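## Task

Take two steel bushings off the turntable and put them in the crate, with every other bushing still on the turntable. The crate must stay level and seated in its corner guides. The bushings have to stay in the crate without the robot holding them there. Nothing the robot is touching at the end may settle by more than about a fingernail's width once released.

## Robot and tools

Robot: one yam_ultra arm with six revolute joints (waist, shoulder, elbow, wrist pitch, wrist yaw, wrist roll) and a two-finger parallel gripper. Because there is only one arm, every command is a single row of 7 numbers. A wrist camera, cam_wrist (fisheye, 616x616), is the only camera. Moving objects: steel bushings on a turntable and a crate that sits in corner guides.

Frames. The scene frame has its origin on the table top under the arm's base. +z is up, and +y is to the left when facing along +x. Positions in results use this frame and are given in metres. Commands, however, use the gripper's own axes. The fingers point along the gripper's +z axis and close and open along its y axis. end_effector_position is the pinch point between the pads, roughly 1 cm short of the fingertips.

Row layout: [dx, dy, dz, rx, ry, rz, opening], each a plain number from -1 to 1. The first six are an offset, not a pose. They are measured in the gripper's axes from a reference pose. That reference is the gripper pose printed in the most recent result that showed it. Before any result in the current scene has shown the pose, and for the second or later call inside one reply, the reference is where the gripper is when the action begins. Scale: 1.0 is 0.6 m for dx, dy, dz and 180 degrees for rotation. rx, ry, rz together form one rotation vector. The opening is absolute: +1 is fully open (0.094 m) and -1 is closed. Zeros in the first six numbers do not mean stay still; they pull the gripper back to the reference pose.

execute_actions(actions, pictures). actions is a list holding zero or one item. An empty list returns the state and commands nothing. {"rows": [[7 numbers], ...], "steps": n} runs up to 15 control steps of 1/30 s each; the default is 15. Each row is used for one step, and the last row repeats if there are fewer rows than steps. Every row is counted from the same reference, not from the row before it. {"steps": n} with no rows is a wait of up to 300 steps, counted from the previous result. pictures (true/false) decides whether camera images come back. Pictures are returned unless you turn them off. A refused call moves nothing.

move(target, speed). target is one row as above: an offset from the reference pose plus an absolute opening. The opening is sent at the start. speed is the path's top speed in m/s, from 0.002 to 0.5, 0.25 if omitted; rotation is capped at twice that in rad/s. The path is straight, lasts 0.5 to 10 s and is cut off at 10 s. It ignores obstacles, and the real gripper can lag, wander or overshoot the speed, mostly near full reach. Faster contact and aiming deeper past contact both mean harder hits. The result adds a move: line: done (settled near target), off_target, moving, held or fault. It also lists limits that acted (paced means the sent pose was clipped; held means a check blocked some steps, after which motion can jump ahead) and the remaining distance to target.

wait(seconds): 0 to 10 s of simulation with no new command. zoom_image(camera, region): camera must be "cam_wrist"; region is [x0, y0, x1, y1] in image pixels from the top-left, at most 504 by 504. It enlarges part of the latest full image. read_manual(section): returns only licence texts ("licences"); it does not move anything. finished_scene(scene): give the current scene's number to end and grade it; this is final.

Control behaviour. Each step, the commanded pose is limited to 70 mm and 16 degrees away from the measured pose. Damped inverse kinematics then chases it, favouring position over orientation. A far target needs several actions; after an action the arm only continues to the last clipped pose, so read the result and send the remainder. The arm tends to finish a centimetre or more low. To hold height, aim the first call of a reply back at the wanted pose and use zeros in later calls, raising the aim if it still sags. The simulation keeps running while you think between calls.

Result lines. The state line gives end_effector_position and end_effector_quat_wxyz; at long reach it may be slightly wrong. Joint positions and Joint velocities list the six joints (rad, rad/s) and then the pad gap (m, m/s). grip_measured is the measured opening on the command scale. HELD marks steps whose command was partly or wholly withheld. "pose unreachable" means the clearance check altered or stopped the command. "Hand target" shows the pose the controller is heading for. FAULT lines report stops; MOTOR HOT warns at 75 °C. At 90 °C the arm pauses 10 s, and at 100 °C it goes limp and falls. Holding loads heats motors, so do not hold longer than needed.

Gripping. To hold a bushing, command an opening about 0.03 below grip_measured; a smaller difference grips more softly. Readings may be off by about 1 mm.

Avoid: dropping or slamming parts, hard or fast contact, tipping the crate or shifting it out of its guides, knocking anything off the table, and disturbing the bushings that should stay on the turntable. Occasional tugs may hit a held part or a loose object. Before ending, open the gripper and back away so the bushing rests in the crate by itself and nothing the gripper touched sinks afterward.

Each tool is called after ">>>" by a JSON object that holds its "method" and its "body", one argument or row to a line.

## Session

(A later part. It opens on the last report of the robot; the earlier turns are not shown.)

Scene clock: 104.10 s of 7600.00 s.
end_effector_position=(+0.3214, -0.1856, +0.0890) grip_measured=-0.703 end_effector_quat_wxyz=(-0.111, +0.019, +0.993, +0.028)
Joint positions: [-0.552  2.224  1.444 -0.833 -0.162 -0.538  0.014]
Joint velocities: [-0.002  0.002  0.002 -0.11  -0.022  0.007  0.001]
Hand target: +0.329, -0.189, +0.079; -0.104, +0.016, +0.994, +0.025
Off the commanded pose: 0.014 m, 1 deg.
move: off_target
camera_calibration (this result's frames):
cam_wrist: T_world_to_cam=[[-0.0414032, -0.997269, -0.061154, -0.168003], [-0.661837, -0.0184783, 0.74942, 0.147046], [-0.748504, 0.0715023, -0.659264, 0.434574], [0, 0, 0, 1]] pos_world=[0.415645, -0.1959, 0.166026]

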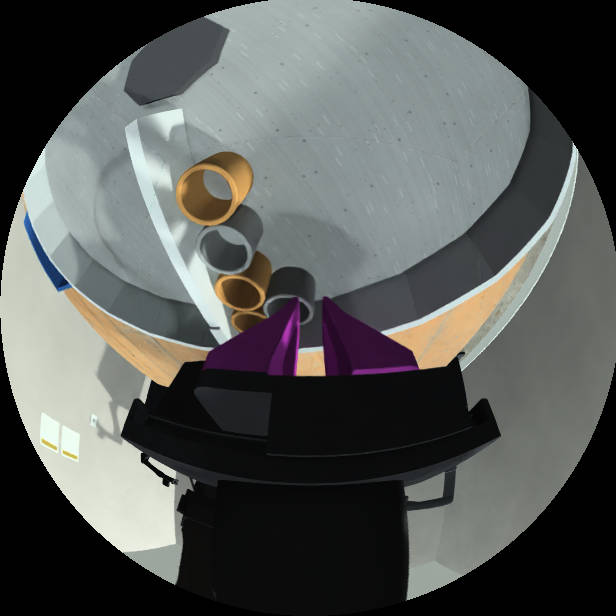

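>>> {"method": "move", "body": {
  "target": [0.004,0.004,-0.008,0,0,0,-0.68],
  "speed": 0.03
}}

>>> {"method": "move", "body": {
  "target": [0,0,0.022,0,0,0,-0.68],
  "speed": 0.03
}}

>>> {"method": "zoom_image", "body": {
  "camera": "cam_wrist",
  "region": [210,220,430,400]
}}

Scene clock: 109.87 s of 7600.00 s.
end_effector_position=(+0.3215, -0.1858, +0.0892) grip_measured=-0.683 end_effector_quat_wxyz=(-0.111, +0.018, +0.993, +0.028)
Joint positions: [-0.552  2.223  1.444 -0.833 -0.161 -0.538  0.015]
Joint velocities: [ 0.017  0.007 -0.007  0.066 -0.125 -0.007 -0.002]
Hand target: +0.320, -0.183, +0.094; -0.111, +0.019, +0.993, +0.028
Off the commanded pose: 0.006 m, 0 deg.
move: done
camera_calibration (this result's frames):
cam_wrist: T_world_to_cam=[[-0.0409829, -0.997366, -0.059849, -0.168465], [-0.661849, -0.0177748, 0.749427, 0.147028], [-0.748516, 0.0703246, -0.659377, 0.434608], [0, 0, 0, 1]] pos_world=[0.415718, -0.195971, 0.166301]

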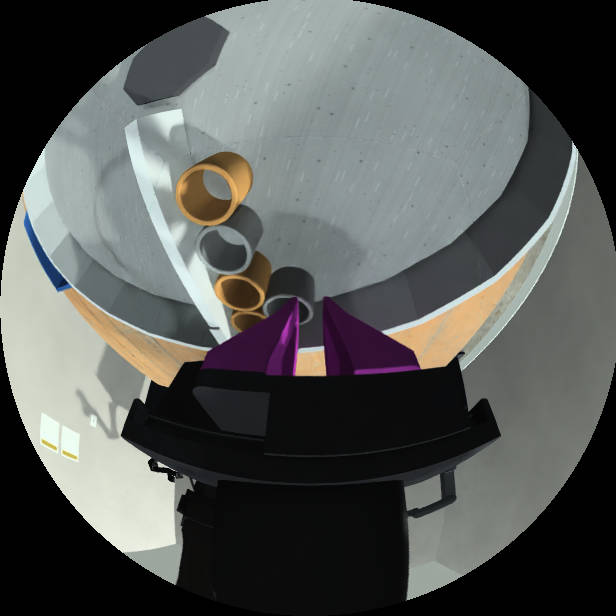

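Scene clock: 110.57 s of 7600.00 s.
end_effector_position=(+0.3217, -0.1860, +0.0892) grip_measured=-0.683 end_effector_quat_wxyz=(-0.111, +0.018, +0.993, +0.028)
Joint positions: [-0.552  2.223  1.444 -0.832 -0.161 -0.538  0.015]
Joint velocities: [-0.022  0.007  0.012  0.037 -0.037  0.022 -0.001]
Hand target: +0.318, -0.185, +0.077; -0.111, +0.018, +0.993, +0.028
Off the commanded pose: 0.013 m, 0 deg.
move: off_target
camera_calibration (this result's frames):
cam_wrist: T_world_to_cam=[[-0.0406687, -0.99741, -0.0593246, -0.168766], [-0.662564, -0.017522, 0.7488, 0.147557], [-0.7479, 0.0697591, -0.660136, 0.434515], [0, 0, 0, 1]] pos_world=[0.415876, -0.196055, 0.166336]

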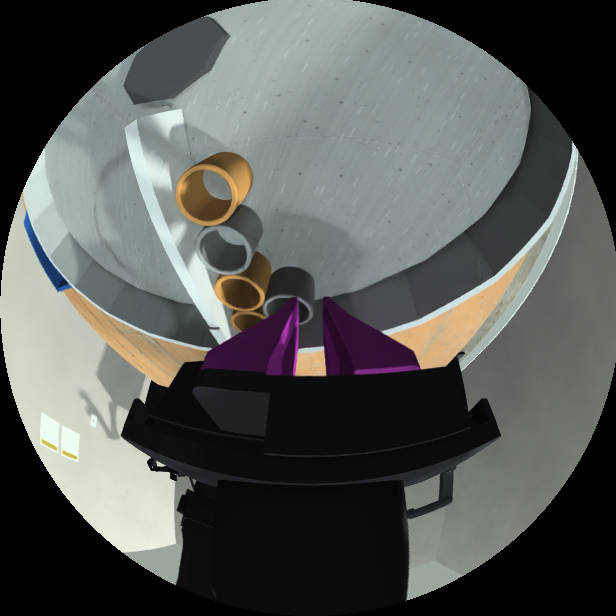

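Region (210, 220, 430, 400) of cam_wrist's 616x616 image, scaled by 2.291, with more detail than that image has; it fills the top 412 rows of this view, and the rest is white.

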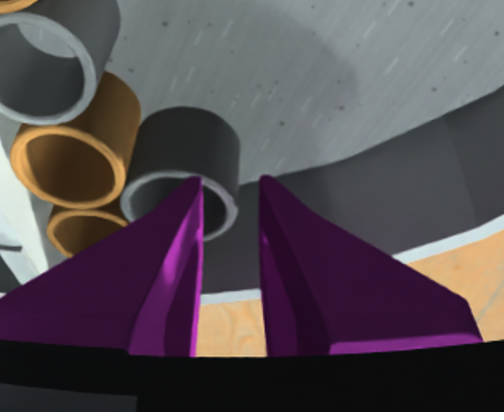

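>>> {"method": "move", "body": {
  "target": [-0.01,0,-0.035,0,0.03,-0.13,-0.7],
  "speed": 0.1
}}

>>> {"method": "zoom_image", "body": {
  "camera": "cam_wrist",
  "region": [210,220,430,400]
}}

Scene clock: 118.23 s of 7600.00 s.
end_effector_position=(+0.3235, -0.1842, +0.1026) grip_measured=-0.698 end_effector_quat_wxyz=(-0.153, -0.176, +0.971, +0.057)
Joint positions: [-0.529  2.265  1.576 -1.006 -0.106 -0.918  0.014]
Joint velocities: [ 0.002  0.002  0.012  0.037  0.066 -0.037 -0.   ]
Hand target: +0.332, -0.187, +0.108; -0.148, -0.184, +0.970, +0.051
Off the commanded pose: 0.011 m, 1 deg.
move: off_target
camera_calibration (this result's frames):
cam_wrist: T_world_to_cam=[[0.325173, -0.929721, -0.172862, -0.260349], [-0.533568, -0.331301, 0.778168, 0.0362413], [-0.780748, -0.160806, -0.603799, 0.406977], [0, 0, 0, 1]] pos_world=[0.421743, -0.164601, 0.172526]

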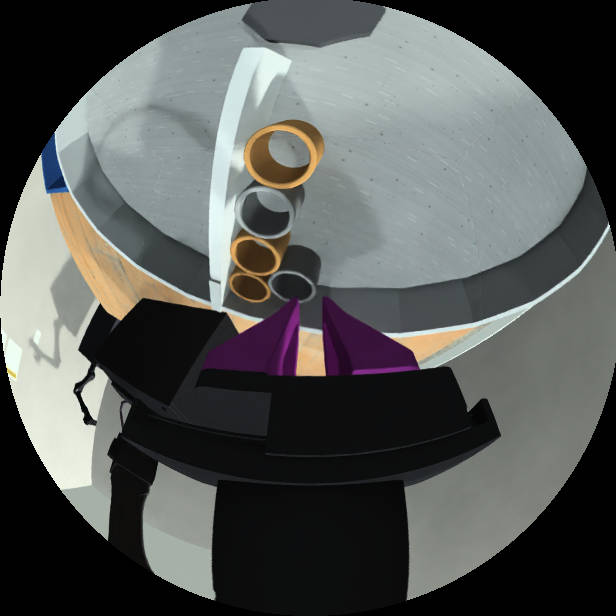

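Region (210, 220, 430, 400) of cam_wrist's 616x616 image, scaled by 2.291, with more detail than that image has; it fills the top 412 rows of this view, and the rest is white.

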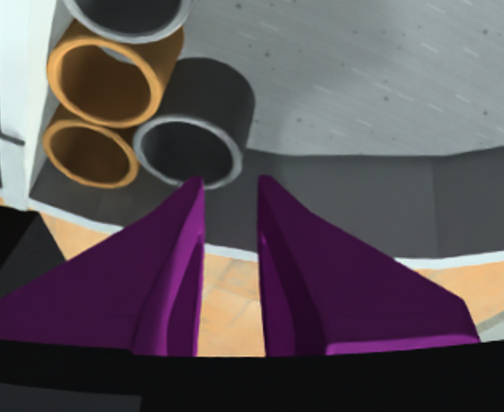

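>>> {"method": "move", "body": {
  "target": [-0.002,-0.012,0.03,0,0,0,-0.7],
  "speed": 0.03
}}

>>> {"method": "zoom_image", "body": {
  "camera": "cam_wrist",
  "region": [210,220,430,400]
}}

Scene clock: 121.73 s of 7600.00 s.
end_effector_position=(+0.3190, -0.1866, +0.0842) grip_measured=-0.698 end_effector_quat_wxyz=(-0.158, -0.176, +0.970, +0.061)
Joint positions: [-0.529  2.314  1.576 -0.97  -0.106 -0.92   0.014]
Joint velocities: [-0.007  0.002 -0.002  0.051  0.022 -0.007 -0.   ]
Hand target: +0.321, -0.190, +0.084; -0.153, -0.176, +0.971, +0.057
Off the commanded pose: 0.004 m, 1 deg.
move: done
camera_calibration (this result's frames):
cam_wrist: T_world_to_cam=[[0.322589, -0.928752, -0.182638, -0.262474], [-0.524669, -0.33605, 0.782172, 0.0432601], [-0.787819, -0.156496, -0.595693, 0.394381], [0, 0, 0, 1]] pos_world=[0.418069, -0.167517, 0.153155]

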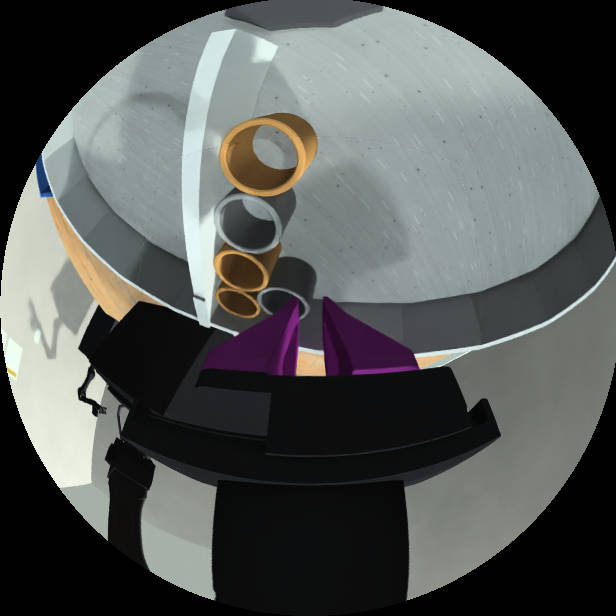

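Region (210, 220, 430, 400) of cam_wrist's 616x616 image, scaled by 2.291, with more detail than that image has; it fills the top 412 rows of this view, and the rest is white.

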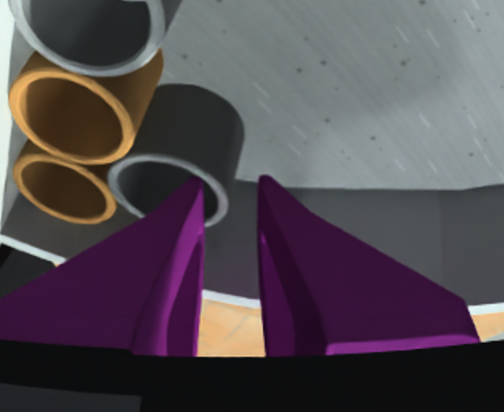

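>>> {"method": "move", "body": {
  "target": [-0.008,0,0.02,0,0,0,-0.74],
  "speed": 0.03
}}

>>> {"method": "move", "body": {
  "target": [0,0,0,0,0,0,-1]
}}

>>> {"method": "zoom_image", "body": {
  "camera": "cam_wrist",
  "region": [210,220,430,400]
}}

Scene clock: 124.77 s of 7600.00 s.
end_effector_position=(+0.3156, -0.1834, +0.0774) grip_measured=-0.737 end_effector_quat_wxyz=(-0.166, -0.175, +0.968, +0.067)
Joint positions: [-0.522  2.333  1.576 -0.969 -0.105 -0.914  0.012]
Joint velocities: [-0.022 -0.017 -0.007  0.022  0.007  0.007 -0.001]
Hand target: +0.319, -0.184, +0.072; -0.159, -0.176, +0.970, +0.061
Off the commanded pose: 0.007 m, 1 deg.
move: done
camera_calibration (this result's frames):
cam_wrist: T_world_to_cam=[[0.316545, -0.928196, -0.195582, -0.256667], [-0.512416, -0.340834, 0.788201, 0.0426324], [-0.798266, -0.149282, -0.583512, 0.391782], [0, 0, 0, 1]] pos_world=[0.415838, -0.16522, 0.144807]

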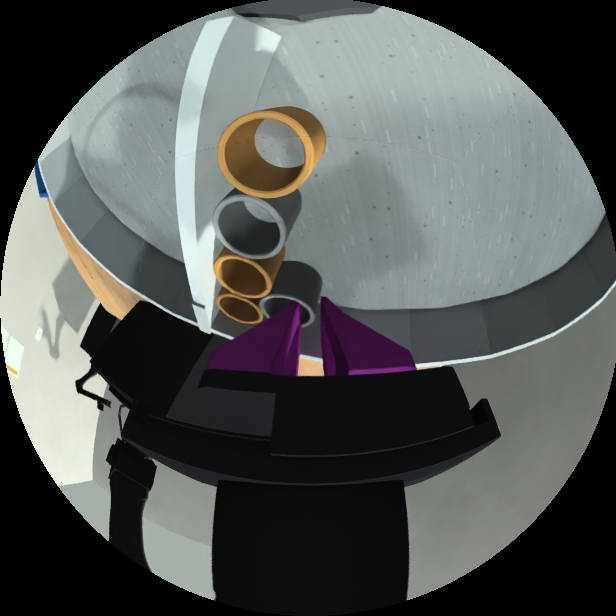

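Scene clock: 125.27 s of 7600.00 s.
end_effector_position=(+0.3179, -0.1862, +0.0790) grip_measured=-0.861 end_effector_quat_wxyz=(-0.164, -0.176, +0.969, +0.059)
Joint positions: [-0.522  2.328  1.577 -0.963 -0.097 -0.914  0.007]
Joint velocities: [ 0.007 -0.012 -0.012  0.022 -0.022  0.022  0.001]
Hand target: +0.316, -0.183, +0.077; -0.166, -0.174, +0.968, +0.067
Off the commanded pose: 0.004 m, 1 deg.
move: done
camera_calibration (this result's frames):
cam_wrist: T_world_to_cam=[[0.322456, -0.929097, -0.181112, -0.262872], [-0.516357, -0.333006, 0.788976, 0.0442993], [-0.793346, -0.160892, -0.587125, 0.390686], [0, 0, 0, 1]] pos_world=[0.417588, -0.166623, 0.146821]

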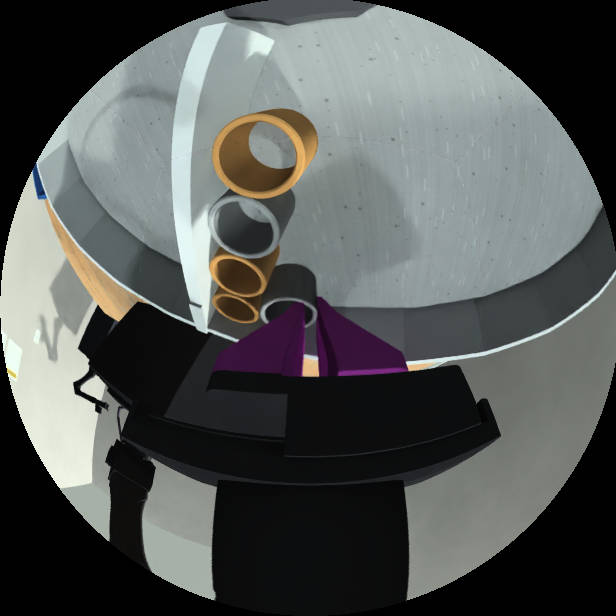

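Region (210, 220, 430, 400) of cam_wrist's 616x616 image, scaled by 2.291, with more detail than that image has; it fills the top 412 rows of this view, and the rest is white.

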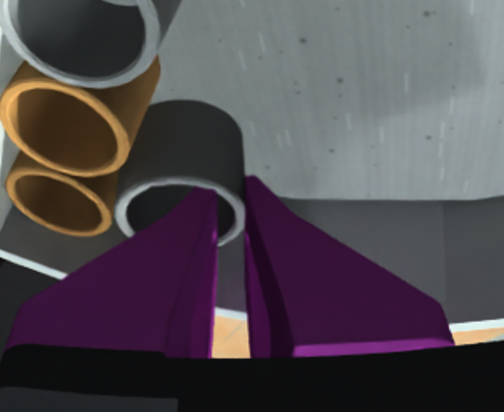

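>>> {"method": "move", "body": {
  "target": [0,0,-0.24,0.04,-0.08,0.11,-1],
  "speed": 0.1
}}

>>> {"method": "move", "body": {
  "target": [-0.04,0.71,0.01,0,-0.03,0,-1],
  "speed": 0.2
}}

Scene clock: 130.00 s of 7600.00 s.
end_effector_position=(+0.3536, -0.1865, +0.1913) grip_measured=-0.862 end_effector_quat_wxyz=(-0.071, -0.016, +0.997, +0.004)
Joint positions: [-0.571  2.021  1.577 -1.074 -0.159 -0.606  0.007]
Joint velocities: [-0.002 -0.007 -0.017 -0.022 -0.037  0.037 -0.   ]
Hand target: +0.369, -0.194, +0.215; -0.038, -0.011, +0.999, -0.011
Off the commanded pose: 0.028 m, 4 deg.
move: off_target
camera_calibration (this result's frames):
cam_wrist: T_world_to_cam=[[0.0335264, -0.999266, -0.0185088, -0.196301], [-0.718749, -0.0369746, 0.694285, 0.118913], [-0.694461, -0.0099737, -0.719462, 0.503403], [0, 0, 0, 1]] pos_world=[0.441643, -0.186739, 0.275986]

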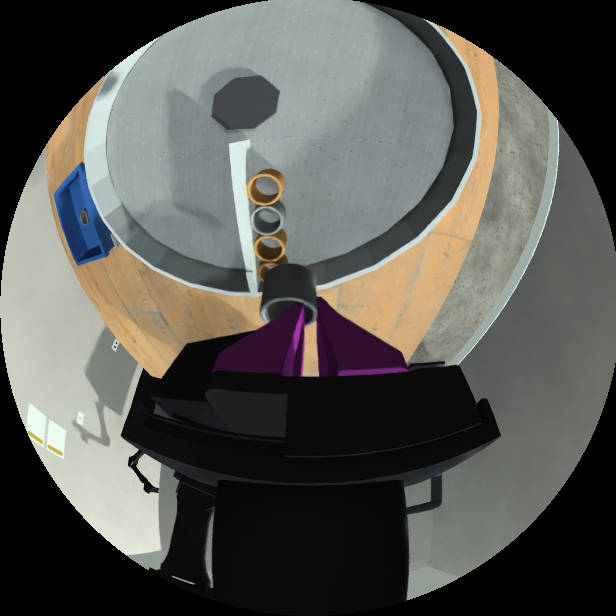

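Scene clock: 132.73 s of 7600.00 s.
end_effector_position=(+0.3564, +0.2435, +0.1751) grip_measured=-0.862 end_effector_quat_wxyz=(-0.046, -0.018, +0.999, +0.011)
Joint positions: [ 0.602  1.963  1.594 -0.986  0.002  0.559  0.007]
Joint velocities: [-0.002 -0.002  0.002 -0.066 -0.007 -0.081 -0.001]
Hand target: +0.367, +0.247, +0.186; -0.029, -0.014, +0.999, +0.013
Off the commanded pose: 0.014 m, 3 deg.
move: off_target
camera_calibration (this result's frames):
cam_wrist: T_world_to_cam=[[0.0376261, -0.99879, -0.0316779, 0.23372], [-0.751725, -0.0491767, 0.657641, 0.169138], [-0.658403, -0.000931429, -0.752665, 0.488731], [0, 0, 0, 1]] pos_world=[0.440133, 0.24221, 0.264023]

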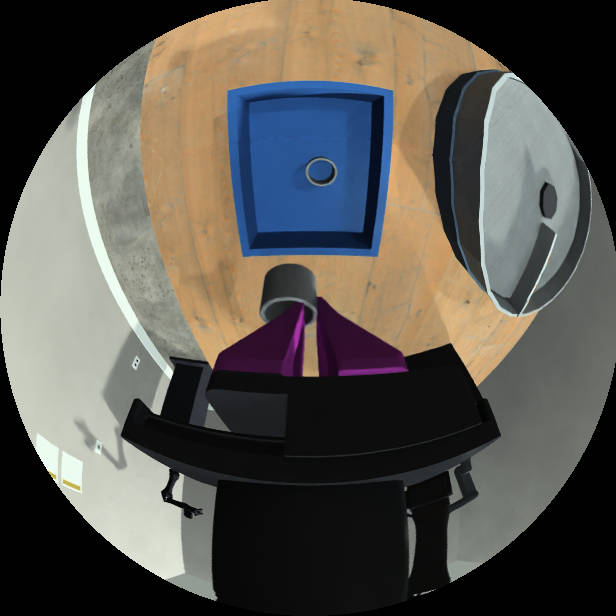

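>>> {"method": "move", "body": {
  "target": [-0.075,0.015,0.15,0,0,0,-1],
  "speed": 0.1
}}

Scene clock: 136.23 s of 7600.00 s.
end_effector_position=(+0.3704, +0.2434, +0.0688) grip_measured=-0.862 end_effector_quat_wxyz=(-0.074, -0.020, +0.997, -0.009)
Joint positions: [ 0.568  2.275  1.692 -0.84   0.     0.525  0.007]
Joint velocities: [-0.002 -0.007 -0.002 -0.007 -0.022 -0.051  0.   ]
Hand target: +0.391, +0.253, +0.081; -0.046, -0.018, +0.999, +0.010
Off the commanded pose: 0.028 m, 4 deg.
move: off_target
camera_calibration (this result's frames):
cam_wrist: T_world_to_cam=[[0.0428192, -0.999061, 0.00659816, 0.225229], [-0.71427, -0.0259942, 0.699388, 0.227245], [-0.698559, -0.0346601, -0.714712, 0.438432], [0, 0, 0, 1]] pos_world=[0.458941, 0.24612, 0.152935]

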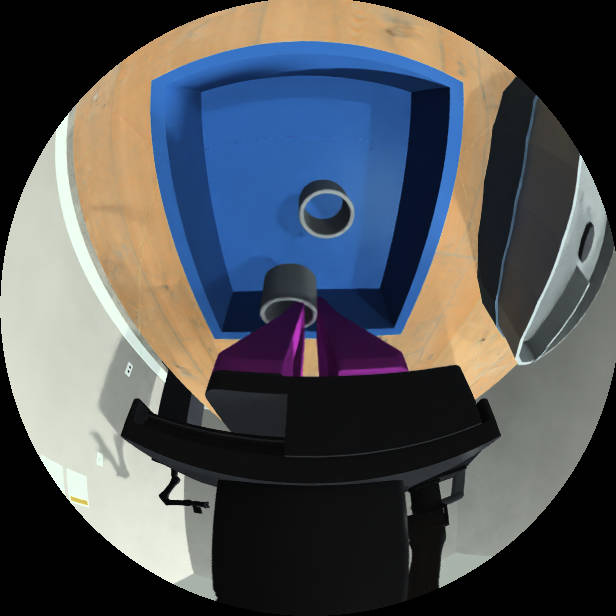

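>>> {"method": "move", "body": {
  "target": [-0.035,0.008,0.043,0,0,0,-1],
  "speed": 0.04
}}

Scene clock: 138.73 s of 7600.00 s.
end_effector_position=(+0.3713, +0.2419, +0.0331) grip_measured=-0.862 end_effector_quat_wxyz=(-0.092, -0.021, +0.995, -0.020)
Joint positions: [ 0.56   2.401  1.776 -0.84  -0.001  0.515  0.006]
Joint velocities: [ 0.012 -0.007 -0.027 -0.022  0.037  0.007 -0.   ]
Hand target: +0.387, +0.247, +0.040; -0.074, -0.020, +0.997, -0.009
Off the commanded pose: 0.019 m, 2 deg.
move: off_target
camera_calibration (this result's frames):
cam_wrist: T_world_to_cam=[[0.0470917, -0.998535, 0.0266403, 0.221488], [-0.689046, -0.0131641, 0.724598, 0.239445], [-0.723186, -0.052479, -0.688657, 0.426088], [0, 0, 0, 1]] pos_world=[0.4627, 0.246677, 0.114026]

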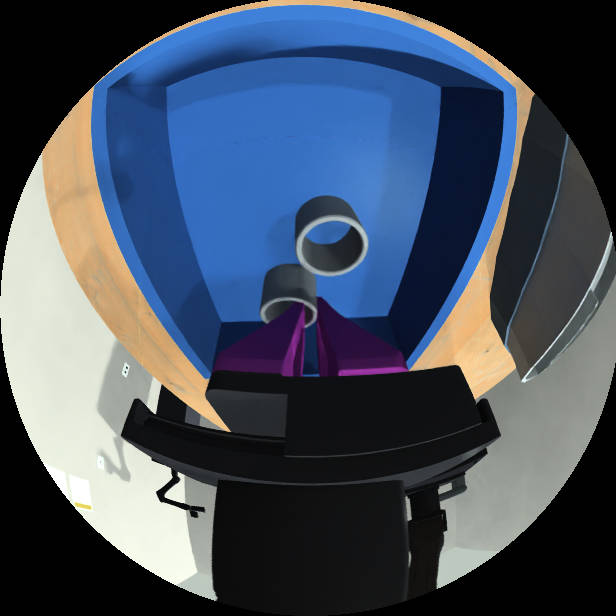

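>>> {"method": "move", "body": {
  "target": [0,0,0,0,0,0,-0.72]
}}

>>> {"method": "move", "body": {
  "target": [0,0,-0.17,0,0,0,-0.72],
  "speed": 0.12
}}

Scene clock: 141.77 s of 7600.00 s.
end_effector_position=(+0.3713, +0.2419, +0.0331) grip_measured=-0.723 end_effector_quat_wxyz=(-0.092, -0.021, +0.995, -0.020)
Joint positions: [ 0.56   2.401  1.776 -0.84  -0.001  0.515  0.013]
Joint velocities: [ 0.002  0.007  0.017  0.007 -0.007 -0.022 -0.001]
Hand target: +0.371, +0.242, +0.033; -0.092, -0.021, +0.995, -0.020
Off the commanded pose: 0.000 m, 0 deg.
move: done
camera_calibration (this result's frames):
cam_wrist: T_world_to_cam=[[0.0470917, -0.998535, 0.0266403, 0.221488], [-0.689046, -0.0131641, 0.724598, 0.239445], [-0.723186, -0.052479, -0.688657, 0.426088], [0, 0, 0, 1]] pos_world=[0.4627, 0.246677, 0.114026]

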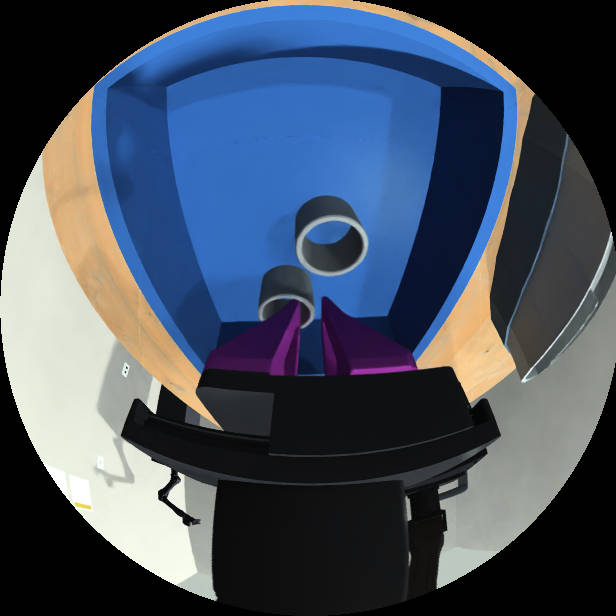

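Scene clock: 143.20 s of 7600.00 s.
end_effector_position=(+0.3783, +0.2406, +0.1147) grip_measured=-0.723 end_effector_quat_wxyz=(-0.113, -0.021, +0.993, -0.032)
Joint positions: [ 0.56   2.286  1.908 -1.135 -0.001  0.515  0.013]
Joint velocities: [ 0.002  0.007 -0.002 -0.022  0.081 -0.007  0.   ]
Hand target: +0.390, +0.248, +0.134; -0.092, -0.021, +0.995, -0.019
Off the commanded pose: 0.023 m, 3 deg.
move: off_target
camera_calibration (this result's frames):
cam_wrist: T_world_to_cam=[[0.0515901, -0.997403, 0.0502586, 0.213006], [-0.658111, 0.00389832, 0.75291, 0.166156], [-0.751151, -0.0719185, -0.656201, 0.498818], [0, 0, 0, 1]] pos_world=[0.473048, 0.24768, 0.191519]

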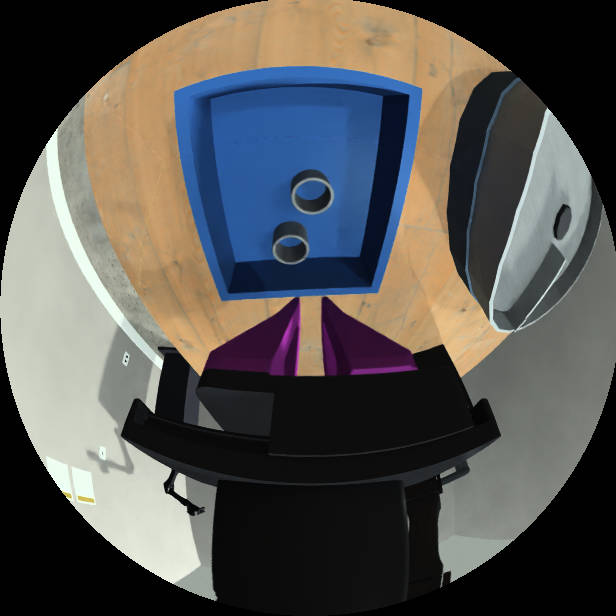

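>>> {"method": "finished_scene", "body": {
  "scene": 2
}}

The scene is finished: the task was done.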